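## Task

Coil the pink wire onto the reel as one strand turning in a single direction, until just a short total length stays off the reel; wire only counts as wound if it lies between the two flanges, not beyond their rims or in the central hole. At the end the reel must lie flat and wholly within the painted ring, and neither reel nor wire may touch anything fixed to the table, such as an arm base. The robot must not be what holds any of this in place. Release the wire, move the grippers away, then declare completion yourself by ending the scene; any other ending counts as failure.

## Robot and tools

Robot: two arms, left_arm and right_arm, each ending in a parallel two-finger gripper. The fingers point along the gripper's own +z axis and separate along its y axis. The reported end_effector_position is the spot between the finger pads, roughly 1 cm short of the fingertips.

Frame: every pose is in one shared scene frame. Origin sits on the table surface midway between the arms; +z is up, +x reaches out across the table, and left_arm is on the +y side. The arm names do not correspond to image left or right. Printed hand positions can be somewhat wrong, worse at long reach, and motions tend to finish a centimetre or more from the command, usually low.

The row: every command uses a row of 16 numbers covering both arms, even if one arm is idle: x, y, z (metres), qw, qx, qy, qz (unit quaternion, w first), opening, for left_arm, then the same eight for right_arm. Positions and quaternions are absolute targets in the scene frame, not offsets. Opening runs from -1 (closed) to +1 (fully open, 0.094 m). To keep an arm still, resend exactly the pose from the last result before it started staying, plus its desired opening; to keep an orientation, repeat the same commanded quaternion rather than copying the drifted reported one.

Tools:
- execute_actions {"actions": [...], "pictures": bool}. An empty list only reports state. One action {"rows": [[16 numbers], ...], "steps": n} plays up to 15 rows, one per control step of 1/30 s (steps at most 15, default 15; the last row repeats if rows run out). One wait {"steps": n} (n up to 300) sends nothing and returns once n steps have passed since the previous result, your thinking time included. A target more than 0.6 m from the arm's last reported position along any gripper axis gets the call refused, and nothing is sent.
- move {"target": [16 numbers], "speed": m/s}: drives both grippers in straight lines toward their absolute poses; speed 0.002 to 0.5, default 0.25 (turn rate up to double that in rad/s). Paths take 0.5 to 10 s and finish together; anything longer is cut at 10 s. Openings are sent at the start. Paths ignore obstacles and the other arm. Grippers can lag, wander and overshoot the speed, particularly with a near-straight arm. The result adds a move: line with the ending (done, off_target, moving, held, fault), the limits that acted (paced = the sent pose was clipped; held = a safety check blocked some steps, after which the arm may surge), and each gripper's distance from its pose. If only one arm is named, the other finished fine.
- wait {"seconds": 0 to 10}: lets the simulation run with no new command.
- zoom_image {"camera": one of cam_high, cam_low, cam_left_wrist, cam_right_wrist, "region": [x0, y0, x1, y1]}: enlarges part of that camera's latest image; pixel coordinates from the top-left, region at most 504 by 504. All images are 504x504.
- finished_scene {"scene": current scene number}: final and irreversible; it grades the scene and reports the next task. Replying with no tool call ends everything.

Controller behaviour: each step the commanded pose is clipped to within 70 mm and 16 degrees of the measured pose, then damped inverse kinematics follows it, favouring position over orientation. After an action ends the arm only continues to its last clipped pose, so a far target needs several calls; check the result. The simulation keeps running while you think. Elbows never fully straighten. Joint limits (rad): waist ±2.880, shoulder 0 to 3.142, elbow 0 to 3.019, wrist pitch -1.693 to 1.571, wrist yaw ±1.571, wrist roll ±2.094.

Results: a state line per arm with position and quaternion; grip_measured on the same -1..1 scale as the command (the last Joint positions value is the opening in metres; each gripper may read up to ~1 mm off). A Hand target line shows where the controller is driving each gripper. HELD marks steps whose command was not sent; a pose unreachable line names the arm whose command the clearance check altered. FAULT lines report arm stops. Joint torques are raw drive outputs with offsets and noise, nonzero even in free air. Camera calibration lines list changed camera parameters.

Gripping: command an opening about 0.03 below grip_measured for a firm hold, smaller margins for lighter holds. Each pad pushes up to roughly 50-62 N, less on thin parts under 2 mm, with a brief spike on contact.

Cautions: do not let the arms collide or press on each other; do not knock anything off the table; avoid drops, slips, slams and hard pushes, since faster moves and targets deeper past contact hit harder. Objects may occasionally get a small external nudge. Holding loads heats motors; a MOTOR HOT line appears from 85 °C and at 100 °C that arm stops and drops what it holds, so release loads when possible. Before finishing, open the grippers and pull clear so nothing relies on the robot.

Each tool is called after "Emit:" in YAML: its name, and indented under it one key for each argument.

## Session

Emit:
execute_actions:
  actions: []

Scene clock: 0.00 s of 8300.00 s.
left_arm: end_effector_position=(+0.5577, +0.1829, +0.2230) grip_measured=+1.000 end_effector_quat_wxyz=(+0.673, +0.705, +0.143, +0.170) | right_arm: end_effector_position=(+0.8887, -0.4939, +0.1567) grip_measured=+1.000 end_effector_quat_wxyz=(+0.696, +0.275, +0.604, +0.275)
Joint positions: left_arm=[0.157 1.646 0.867 0.702 1.083 1.685 0.094] | right_arm=[-0.31   2.276  1.571  0.825 -0.124  0.818  0.094]
Joint velocities: left_arm=[ 0.005 -0.005 -0.017 -0.002  0.007  0.066  0.   ] | right_arm=[-0.005 -0.024 -0.002 -0.012 -0.037  0.007  0.   ]
Joint torques (N m, as the arm reports them, + toward a larger angle): no reading
Motor temperatures (°C, as the motors report them): left_arm=[19 21 24 20 21 19] | right_arm=[19 21 24 20 21 22]
Hand target (left_arm): +0.563, +0.183, +0.230; +0.675, +0.703, +0.137, +0.176
Hand target (right_arm): +0.893, -0.495, +0.168; +0.703, +0.270, +0.596, +0.277
camera_calibration (this result's frames):
cam_left_wrist: T_world_to_cam=[[0.0240383, 0.050664, -0.998426, 0.198805], [0.481082, 0.874887, 0.0559778, -0.433754], [0.876346, -0.481671, -0.00334274, -0.276162], [0, 0, 0, 1]] pos_world=[0.445906, 0.236394, 0.221849]
cam_right_wrist: T_world_to_cam=[[0.038988, -0.700307, -0.712777, -0.270889], [-0.483411, 0.611071, -0.626822, 0.831625], [0.874525, 0.369003, -0.314712, -0.419717], [0, 0, 0, 1]] pos_world=[0.779631, -0.54301, 0.196108]

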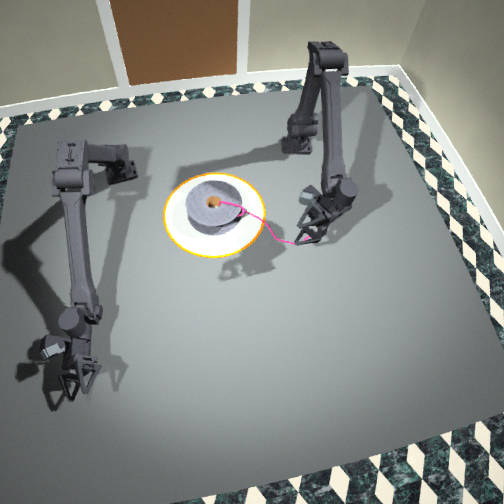

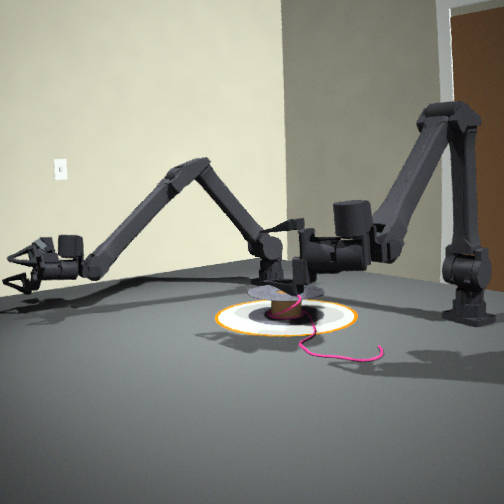

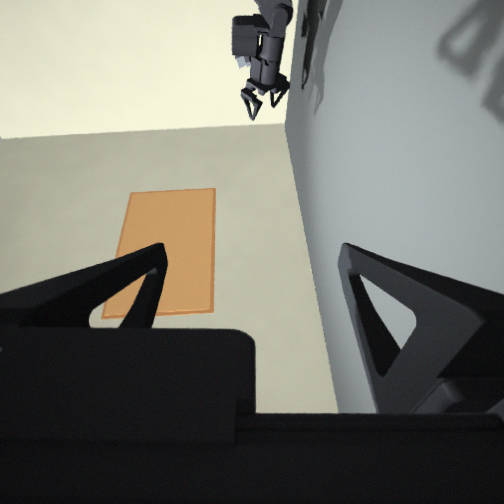

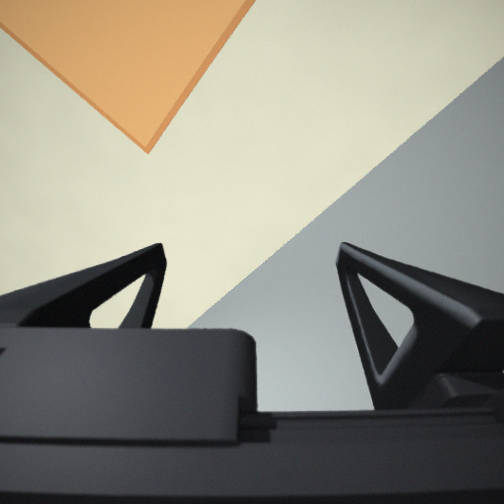

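Move arms out of view.

Emit:
move:
  target: [0.30,0.30,0.25,0,0,1,0,0, 0.40,-0.30,0.2,0,0,1,0,0]
  speed: 0.35

Emit:
zoom_image:
  camera: "cam_low"
  region: [200, 270, 400, 380]

Emit:
zoom_image:
  camera: "cam_high"
  region: [150, 150, 350, 290]

Scene clock: 6.87 s of 8300.00 s.
left_arm: end_effector_position=(+0.2865, +0.3008, +0.2281) grip_measured=+0.003 end_effector_quat_wxyz=(-0.007, +0.002, +1.000, +0.004) | right_arm: end_effector_position=(+0.3930, -0.2994, +0.1804) grip_measured=+0.002 end_effector_quat_wxyz=(-0.020, -0.000, +1.000, +0.008)
Joint positions: left_arm=[-0.01   1.057  1.005 -1.535 -0.005 -0.2    0.047] | right_arm=[ 0.043  1.314  1.081 -1.374 -0.023  0.177  0.047]
Joint velocities: left_arm=[ 0.005 -0.015 -0.012 -0.002  0.022 -0.051 -0.   ] | right_arm=[-0.015 -0.005 -0.002 -0.022 -0.022 -0.037 -0.001]
Joint torques (N m, as the arm reports them, + toward a larger angle): left_arm=[ 2.25 -5.31 13.99 -0.8   0.06 -0.29] | right_arm=[  0.87 -12.55  12.22  -0.44   0.15   0.15]
Motor temperatures (°C, as the motors report them): left_arm=[19 21 26 20 21 20] | right_arm=[19 22 25 20 21 22]
Hand target (left_arm): +0.299, +0.300, +0.247; +0.007, -0.012, +1.000, -0.001
Hand target (right_arm): +0.399, -0.295, +0.199; -0.000, -0.001, +1.000, +0.011
Off the commanded pose (left_arm): 0.026 m, 1 deg.
Off the commanded pose (right_arm): 0.021 m, 2 deg.
move: off_target (left_arm, right_arm)
camera_calibration (this result's frames):
cam_left_wrist: T_world_to_cam=[[-0.00170776, -0.999965, -0.00815618, 0.301959], [-0.804754, -0.00346729, 0.593598, 0.103231], [-0.593606, 0.00757744, -0.80472, 0.475124], [0, 0, 0, 1]] pos_world=[0.365628, 0.298706, 0.323527]
cam_right_wrist: T_world_to_cam=[[0.00477859, -0.999973, -0.00553374, -0.302323], [-0.787731, -0.0071731, 0.615977, 0.198358], [-0.616, 0.0014156, -0.787745, 0.510471], [0, 0, 0, 1]] pos_world=[0.472148, -0.301614, 0.278264]

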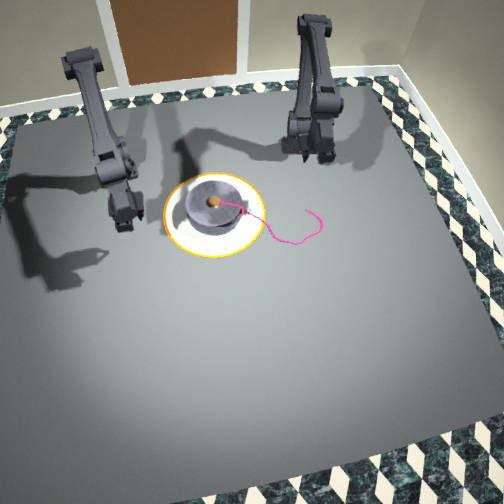

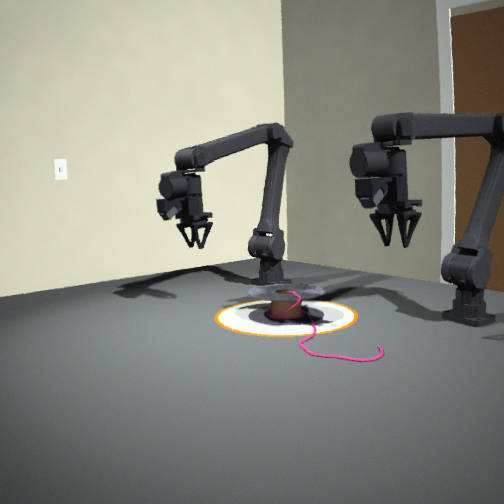

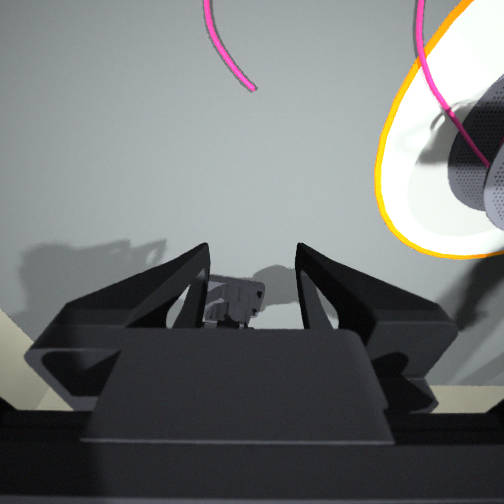

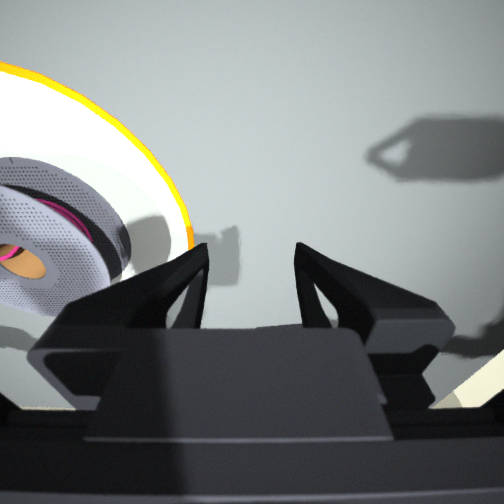

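Region (200, 270, 400, 380) of cam_low's 504x504 image, scaled by 2.520, with more detail than that image has; it fills the top 277 rows of this view, and the rest is white.

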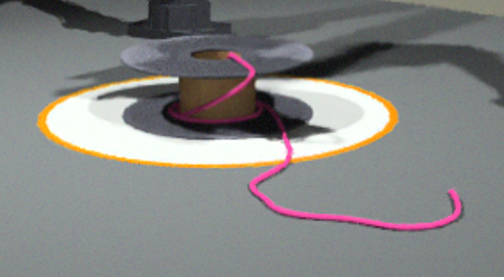

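Region (150, 150, 350, 290) of cam_high's 504x504 image, scaled by 2.520, with more detail than that image has; it fills the top 353 rows of this view, and the rest is white.

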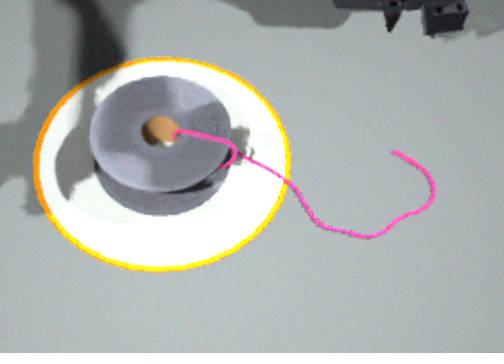

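Emit:
move:
  target: [0.372,0.104,0.05,-0.239,-0.370,0.893,-0.099,-0.4, 0.30,-0.045,0.15,0,0.5,0.866,0,-1]
  speed: 0.25

Scene clock: 20.80 s of 8300.00 s.
left_arm: end_effector_position=(+0.3562, +0.1157, +0.0442) grip_measured=-0.397 end_effector_quat_wxyz=(-0.257, -0.372, +0.888, -0.081) | right_arm: end_effector_position=(+0.2908, -0.0650, +0.1390) grip_measured=-0.996 end_effector_quat_wxyz=(-0.006, +0.498, +0.867, -0.024)
Joint positions: left_arm=[-0.228  1.751  1.11  -1.187  0.487 -1.152  0.028] | right_arm=[ 0.75   1.443  1.095 -1.272 -0.005  1.928  0.   ]
Joint velocities: left_arm=[-0.005 -0.005  0.007 -0.002  0.007 -0.022 -0.001] | right_arm=[-0.015 -0.005 -0.012 -0.012  0.051 -0.022 -0.002]
Joint torques (N m, as the arm reports them, + toward a larger angle): left_arm=[  0.55 -15.49  10.34   0.09   0.27  -0.27] | right_arm=[  0.79 -11.31  13.48   0.2    0.24   0.17]
Motor temperatures (°C, as the motors report them): left_arm=[19 21 30 20 21 20] | right_arm=[19 21 29 20 21 22]
Hand target (left_arm): +0.374, +0.102, +0.051; -0.243, -0.370, +0.892, -0.096
Hand target (right_arm): +0.302, -0.046, +0.151; -0.002, +0.500, +0.866, -0.003
Off the commanded pose (left_arm): 0.020 m, 3 deg.
Off the commanded pose (right_arm): 0.025 m, 3 deg.
After step 90, 8.20 s passed at rest.
move: off_target (left_arm, right_arm)
camera_calibration (this result's frames):
cam_left_wrist: T_world_to_cam=[[0.70404, -0.708395, -0.0500358, -0.167798], [-0.248048, -0.311318, 0.917362, 0.0908303], [-0.665432, -0.633449, -0.394896, 0.451532], [0, 0, 0, 1]] pos_world=[0.441131, 0.195432, 0.086588]
cam_right_wrist: T_world_to_cam=[[-0.860693, -0.50572, 0.0587747, 0.207208], [-0.385525, 0.722788, 0.57354, 0.0813386], [-0.332532, 0.470983, -0.817066, 0.366781], [0, 0, 0, 1]] pos_world=[0.331667, -0.126748, 0.240854]

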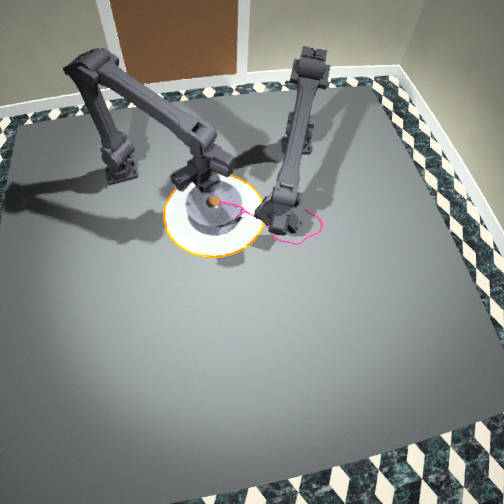

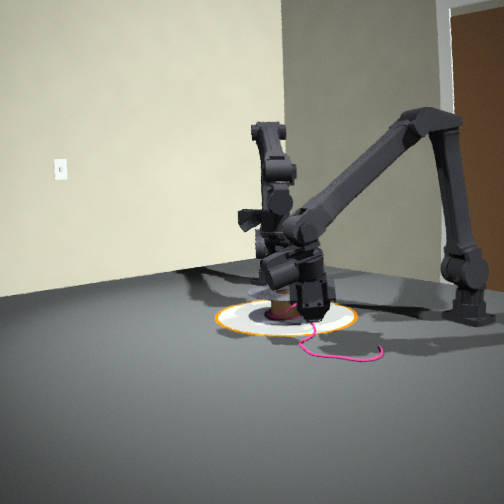

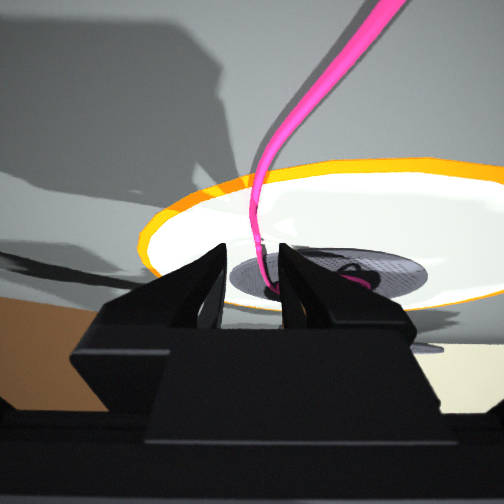

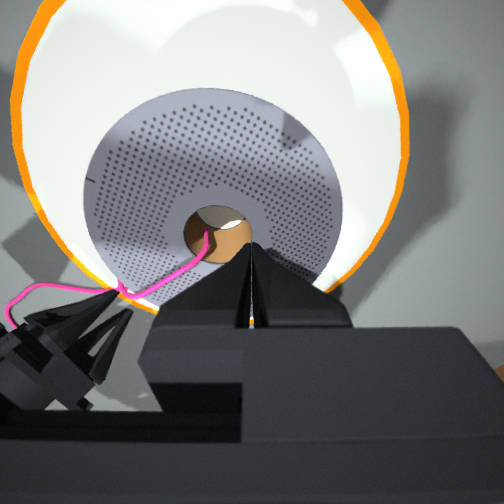

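Emit:
move:
  target: [0.366,0.108,0.006,-0.239,-0.370,0.893,-0.099,-0.4, 0.303,-0.022,0.105,0,0.5,0.866,0,-1]
  speed: 0.06

Scene clock: 25.00 s of 8300.00 s.
left_arm: end_effector_position=(+0.3687, +0.1099, +0.0231) grip_measured=-0.397 end_effector_quat_wxyz=(-0.237, -0.367, +0.894, -0.102) | right_arm: end_effector_position=(+0.3000, -0.0361, +0.1034) grip_measured=-0.996 end_effector_quat_wxyz=(-0.003, +0.502, +0.865, -0.010)
Joint positions: left_arm=[-0.228  1.781  1.095 -1.079  0.488 -1.154  0.028] | right_arm=[ 0.778  1.534  1.095 -1.153 -0.002  1.963  0.   ]
Joint velocities: left_arm=[ 0.005 -0.015 -0.007 -0.012  0.022 -0.066 -0.   ] | right_arm=[ 0.005  0.024 -0.002  0.002 -0.007 -0.037 -0.   ]
Joint torques (N m, as the arm reports them, + toward a larger angle): left_arm=[  0.86 -13.77   5.28   1.35   0.18  -0.23] | right_arm=[  1.22 -13.02  10.82   0.4    0.23   0.16]
Motor temperatures (°C, as the motors report them): left_arm=[19 21 30 20 21 20] | right_arm=[19 21 29 20 21 22]
Hand target (left_arm): +0.366, +0.108, +0.007; -0.239, -0.369, +0.892, -0.099
Hand target (right_arm): +0.303, -0.022, +0.105; +0.000, +0.500, +0.866, -0.000
Off the commanded pose (left_arm): 0.017 m, 1 deg.
Off the commanded pose (right_arm): 0.015 m, 1 deg.
move: off_target (left_arm, right_arm)
camera_calibration (this result's frames):
cam_left_wrist: T_world_to_cam=[[0.706571, -0.707607, 0.00711924, -0.184118], [-0.297958, -0.288366, 0.909982, 0.12753], [-0.641856, -0.645087, -0.414588, 0.440871], [0, 0, 0, 1]] pos_world=[0.451067, 0.190892, 0.0680409]
cam_right_wrist: T_world_to_cam=[[-0.865392, -0.500102, 0.031557, 0.236256], [-0.391836, 0.714612, 0.579478, 0.0854524], [-0.312349, 0.48911, -0.814377, 0.321497], [0, 0, 0, 1]] pos_world=[0.338357, -0.100161, 0.204847]

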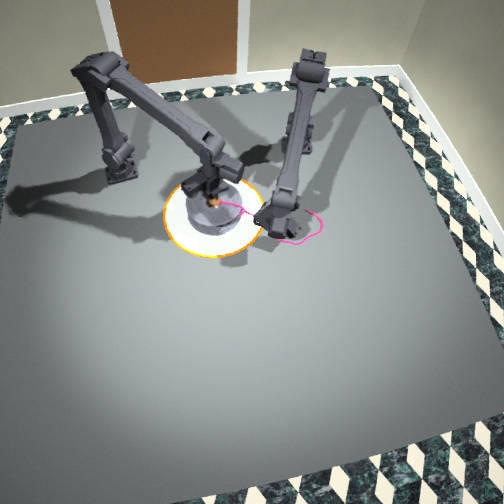

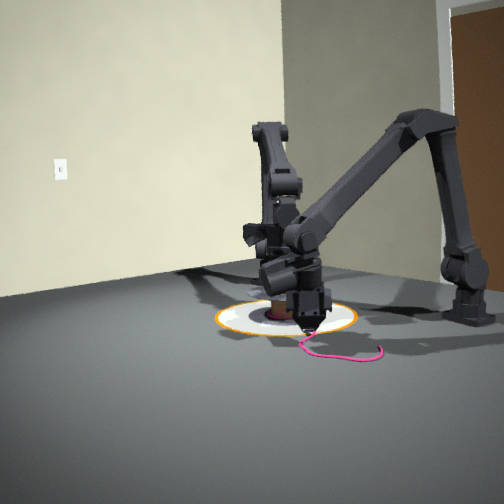

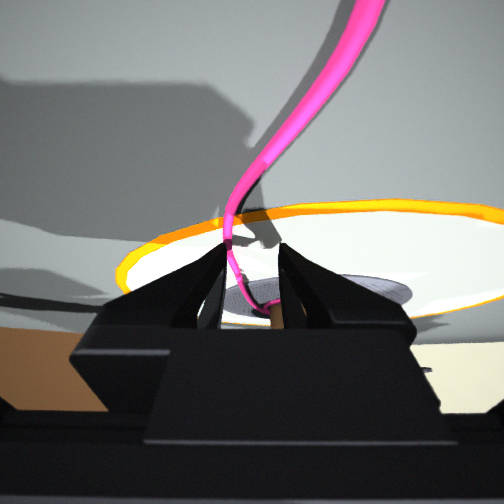

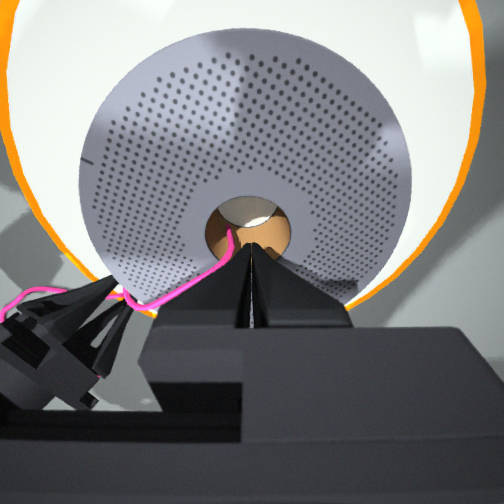

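Emit:
move:
  target: [0.366,0.108,0.003,-0.239,-0.370,0.893,-0.099,-0.1, 0.30,-0.028,0.048,0,0.5,0.866,0,-1]
  speed: 0.05

Emit:
move:
  target: [0.366,0.108,0.003,-0.239,-0.370,0.893,-0.099,-0.6, 0.30,-0.028,0.048,0,0.5,0.866,0,0]
  speed: 0.05

Scene clock: 29.67 s of 8300.00 s.
left_arm: end_effector_position=(+0.3721, +0.1084, +0.0212) grip_measured=-0.103 end_effector_quat_wxyz=(-0.232, -0.366, +0.895, -0.108) | right_arm: end_effector_position=(+0.3056, -0.0289, +0.0589) grip_measured=-0.996 end_effector_quat_wxyz=(-0.000, +0.502, +0.865, +0.008)
Joint positions: left_arm=[-0.228  1.784  1.094 -1.06   0.488 -1.155  0.042] | right_arm=[ 0.778  1.593  1.033 -0.996 -0.002  1.964  0.   ]
Joint velocities: left_arm=[-0.005  0.005  0.017 -0.017 -0.081 -0.007 -0.001] | right_arm=[-0.005 -0.005  0.007  0.007 -0.022 -0.007 -0.   ]
Joint torques (N m, as the arm reports them, + toward a larger angle): left_arm=[  0.87 -13.62   5.04   0.86   0.14  -0.23] | right_arm=[  1.07 -13.08   7.08   0.49   0.22   0.13]
Motor temperatures (°C, as the motors report them): left_arm=[19 21 29 20 21 20] | right_arm=[19 21 29 20 21 22]
Hand target (left_arm): +0.366, +0.108, +0.004; -0.239, -0.370, +0.892, -0.099
Hand target (right_arm): +0.300, -0.028, +0.048; +0.000, +0.500, +0.866, -0.000
Off the commanded pose (left_arm): 0.019 m, 1 deg.
Off the commanded pose (right_arm): 0.012 m, 1 deg.
After step 90, 0.20 s passed at rest.
move: off_target (left_arm, right_arm)
camera_calibration (this result's frames):
cam_left_wrist: T_world_to_cam=[[0.706595, -0.707279, 0.0219066, -0.187855], [-0.311014, -0.282607, 0.907416, 0.134112], [-0.635605, -0.647989, -0.419662, 0.439338], [0, 0, 0, 1]] pos_world=[0.453694, 0.189721, 0.0667937]
cam_right_wrist: T_world_to_cam=[[-0.866101, -0.499865, -0.00197432, 0.248329], [-0.404274, 0.69814, 0.590899, 0.110941], [-0.293992, 0.512577, -0.806743, 0.278043], [0, 0, 0, 1]] pos_world=[0.341671, -0.0958398, 0.159244]

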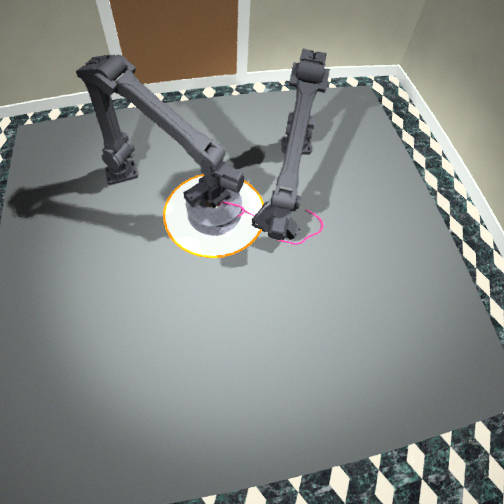

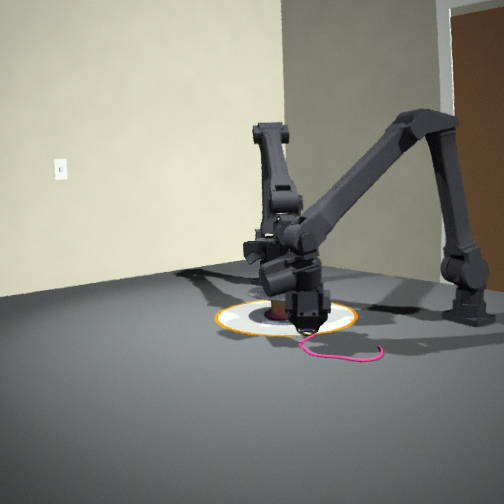

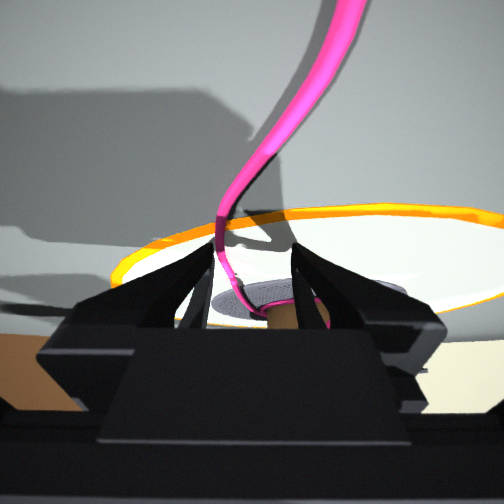

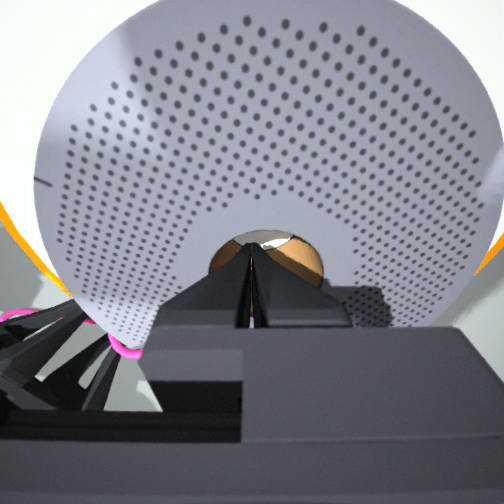

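Scene clock: 30.37 s of 8300.00 s.
left_arm: end_effector_position=(+0.3723, +0.1083, +0.0213) grip_measured=-0.597 end_effector_quat_wxyz=(-0.231, -0.366, +0.895, -0.108) | right_arm: end_effector_position=(+0.3057, -0.0287, +0.0603) grip_measured=-0.252 end_effector_quat_wxyz=(-0.000, +0.502, +0.865, +0.009)
Joint positions: left_arm=[-0.228  1.783  1.094 -1.059  0.488 -1.155  0.019] | right_arm=[ 0.778  1.59   1.033 -0.996 -0.003  1.964  0.035]
Joint velocities: left_arm=[ 0.005  0.005 -0.007  0.007  0.051 -0.037  0.   ] | right_arm=[-0.005 -0.015  0.002  0.002 -0.022  0.037 -0.001]
Joint torques (N m, as the arm reports them, + toward a larger angle): left_arm=[  0.82 -13.57   5.02   0.83   0.12  -0.23] | right_arm=[  1.07 -12.66   7.01   0.51   0.22   0.13]
Motor temperatures (°C, as the motors report them): left_arm=[19 22 29 20 21 20] | right_arm=[19 21 29 20 21 22]
Hand target (left_arm): +0.366, +0.108, +0.003; -0.239, -0.370, +0.893, -0.099
Hand target (right_arm): +0.300, -0.028, +0.048; -0.000, +0.500, +0.866, -0.000
Off the commanded pose (left_arm): 0.019 m, 1 deg.
Off the commanded pose (right_arm): 0.014 m, 1 deg.
move: off_target (left_arm, right_arm)
camera_calibration (this result's frames):
cam_left_wrist: T_world_to_cam=[[0.706571, -0.707269, 0.0229763, -0.188071], [-0.311961, -0.282181, 0.907224, 0.134347], [-0.635167, -0.648186, -0.420021, 0.439322], [0, 0, 0, 1]] pos_world=[0.453839, 0.189656, 0.0669629]
cam_right_wrist: T_world_to_cam=[[-0.866283, -0.499531, -0.00464989, 0.248672], [-0.404936, 0.696724, 0.592117, 0.110116], [-0.292541, 0.514824, -0.805839, 0.278657], [0, 0, 0, 1]] pos_world=[0.341529, -0.0959604, 0.160507]

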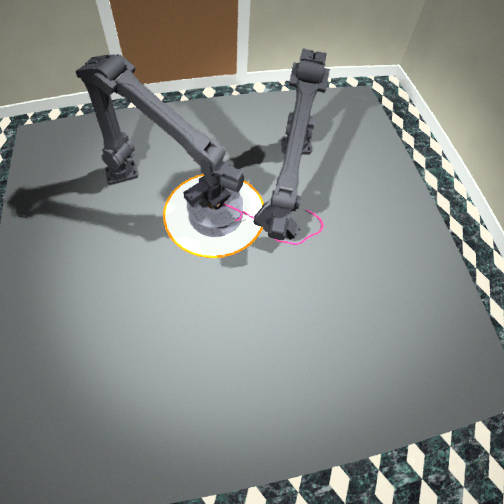

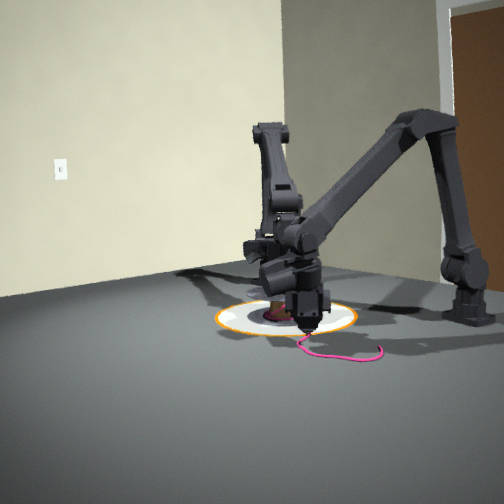

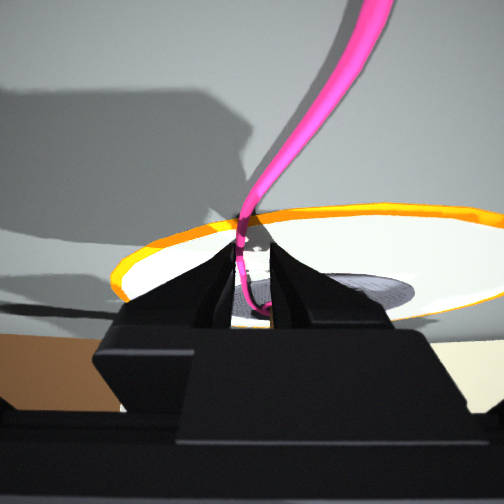

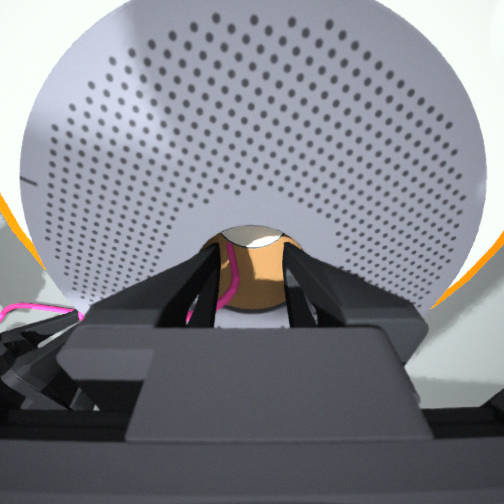

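Emit:
move:
  target: [0.366,0.108,0.003,-0.239,-0.370,0.893,-0.099,-0.6, 0.30,-0.028,0.048,0,-0.423,0.906,0,-0.2]
  speed: 0.25

Emit:
zoom_image:
  camera: "cam_high"
  region: [150, 150, 350, 290]

Scene clock: 37.00 s of 8300.00 s.
left_arm: end_effector_position=(+0.3723, +0.1083, +0.0213) grip_measured=-0.597 end_effector_quat_wxyz=(-0.231, -0.366, +0.895, -0.108) | right_arm: end_effector_position=(+0.3049, -0.0281, +0.0603) grip_measured=-0.252 end_effector_quat_wxyz=(+0.006, -0.407, +0.913, +0.008)
Joint positions: left_arm=[-0.228  1.783  1.094 -1.059  0.488 -1.155  0.019] | right_arm=[ 0.778  1.59   1.033 -0.996 -0.008  0.074  0.035]
Joint velocities: left_arm=[ 0.005  0.005 -0.012 -0.017  0.066 -0.022 -0.001] | right_arm=[-0.005 -0.005  0.002  0.007  0.022 -0.007 -0.   ]
Joint torques (N m, as the arm reports them, + toward a larger angle): left_arm=[  0.86 -13.57   5.04   0.84   0.13  -0.23] | right_arm=[  1.14 -12.79   7.15   0.62   0.36  -0.15]
Motor temperatures (°C, as the motors report them): left_arm=[19 22 28 20 21 20] | right_arm=[19 21 29 20 21 22]
Hand target (left_arm): +0.366, +0.108, +0.003; -0.239, -0.370, +0.892, -0.099
Hand target (right_arm): +0.300, -0.028, +0.048; -0.000, -0.423, +0.906, +0.000
Off the commanded pose (left_arm): 0.019 m, 1 deg.
Off the commanded pose (right_arm): 0.013 m, 2 deg.
move: off_target (left_arm, right_arm)
camera_calibration (this result's frames):
cam_left_wrist: T_world_to_cam=[[0.706571, -0.707269, 0.0229763, -0.188071], [-0.311961, -0.282181, 0.907224, 0.134347], [-0.635167, -0.648186, -0.420021, 0.439322], [0, 0, 0, 1]] pos_world=[0.453839, 0.189656, 0.0669629]
cam_right_wrist: T_world_to_cam=[[0.746487, -0.665398, 0.00157489, -0.248441], [-0.547344, -0.612697, 0.570102, 0.117303], [-0.37838, -0.426436, -0.821572, 0.278775], [0, 0, 0, 1]] pos_world=[0.355146, 0.0254393, 0.16255]

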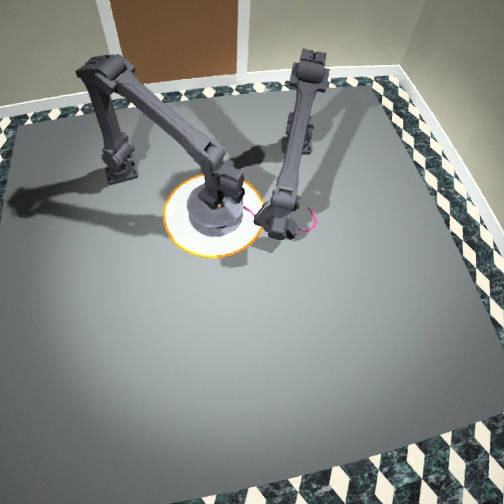

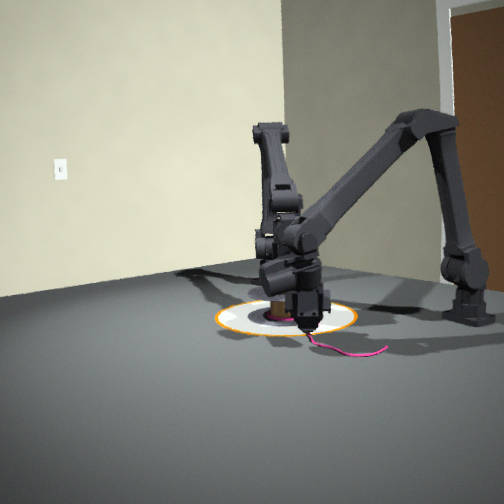

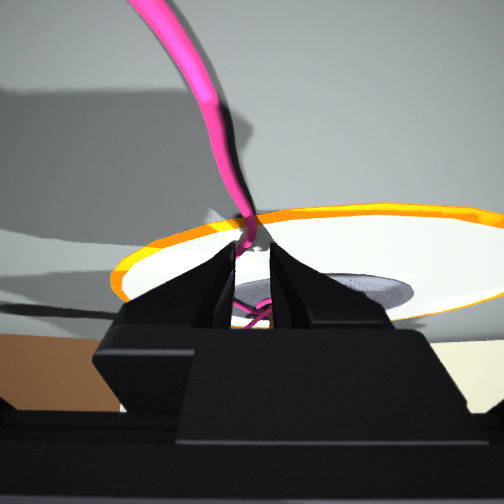

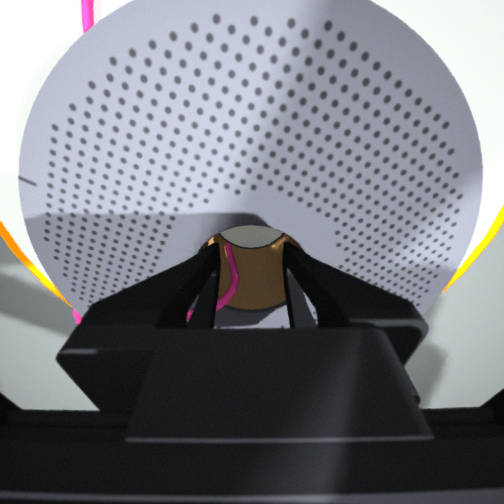

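Region (150, 150, 350, 290) of cam_high's 504x504 image, scaled by 2.520, with more detail than that image has; it fills the top 353 rows of this view, and the rest is white.

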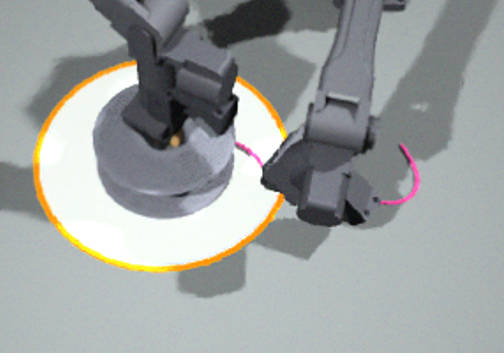

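Emit:
move:
  target: [0.366,0.108,0.003,-0.239,-0.370,0.893,-0.099,-0.9, 0.30,-0.028,0.048,0,-0.985,0.174,0,-0.2]
  speed: 0.25

Emit:
zoom_image:
  camera: "cam_high"
  region: [150, 150, 350, 290]

Scene clock: 43.87 s of 8300.00 s.
left_arm: end_effector_position=(+0.3725, +0.1081, +0.0213) grip_measured=-0.897 end_effector_quat_wxyz=(-0.231, -0.366, +0.895, -0.109) | right_arm: end_effector_position=(+0.3054, -0.0284, +0.0606) grip_measured=-0.247 end_effector_quat_wxyz=(-0.010, +0.981, -0.193, +0.002)
Joint positions: left_arm=[-0.228  1.783  1.094 -1.058  0.488 -1.155  0.005] | right_arm=[ 0.778  1.589  1.033 -0.996 -0.005 -1.841  0.035]
Joint velocities: left_arm=[ 0.005  0.005  0.017  0.007 -0.066 -0.051  0.   ] | right_arm=[ 0.005 -0.015  0.002 -0.012 -0.081 -0.051  0.   ]
Joint torques (N m, as the arm reports them, + toward a larger angle): left_arm=[  0.85 -13.63   5.05   0.79   0.12  -0.23] | right_arm=[  1.11 -12.62   7.05   0.51   0.14  -0.19]
Motor temperatures (°C, as the motors report them): left_arm=[19 22 27 20 21 20] | right_arm=[19 22 28 20 21 22]
Hand target (left_arm): +0.366, +0.108, +0.003; -0.239, -0.370, +0.892, -0.099
Hand target (right_arm): +0.300, -0.028, +0.048; -0.000, +0.985, -0.174, -0.000
Off the commanded pose (left_arm): 0.019 m, 2 deg.
Off the commanded pose (right_arm): 0.014 m, 2 deg.
move: off_target (left_arm, right_arm)
camera_calibration (this result's frames):
cam_left_wrist: T_world_to_cam=[[0.706598, -0.707202, 0.0241792, -0.188376], [-0.312748, -0.281465, 0.907175, 0.134599], [-0.63475, -0.64857, -0.420059, 0.439234], [0, 0, 0, 1]] pos_world=[0.454006, 0.189539, 0.0669539]
cam_right_wrist: T_world_to_cam=[[0.374552, 0.926691, 0.0308961, -0.0919462], [0.745296, -0.320724, 0.584525, -0.270108], [0.551583, -0.195908, -0.810787, 0.000989788], [0, 0, 0, 1]] pos_world=[0.235203, -0.00123048, 0.161528]

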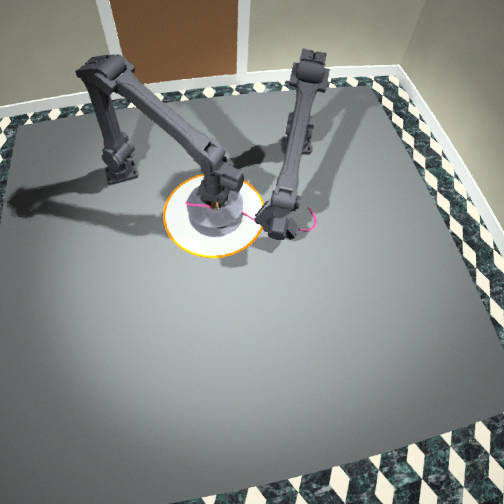

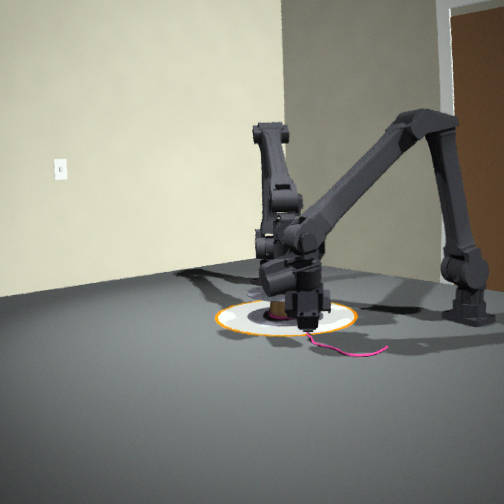

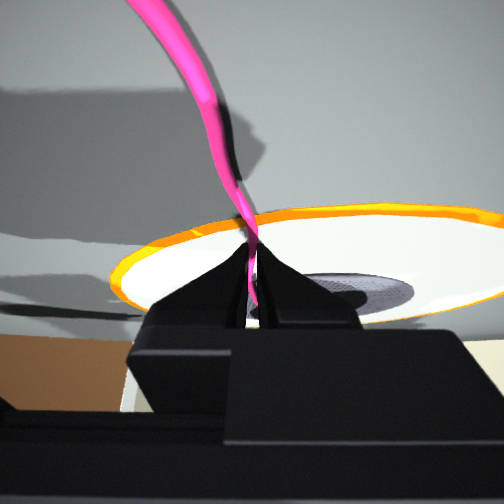

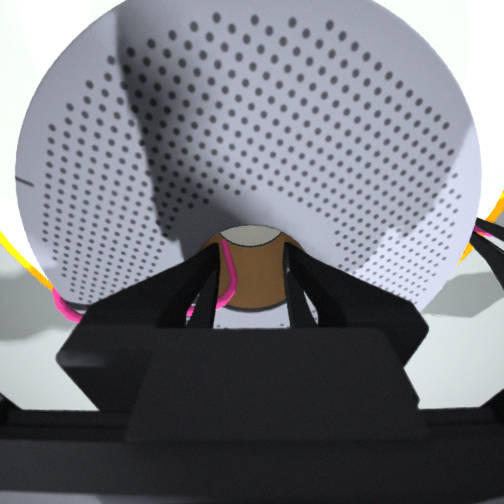

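Region (150, 150, 350, 290) of cam_high's 504x504 image, scaled by 2.520, with more detail than that image has; it fills the top 353 rows of this view, and the rest is white.

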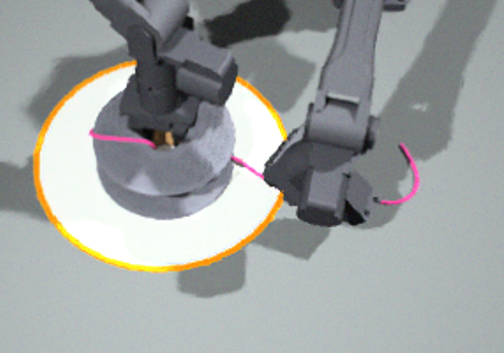

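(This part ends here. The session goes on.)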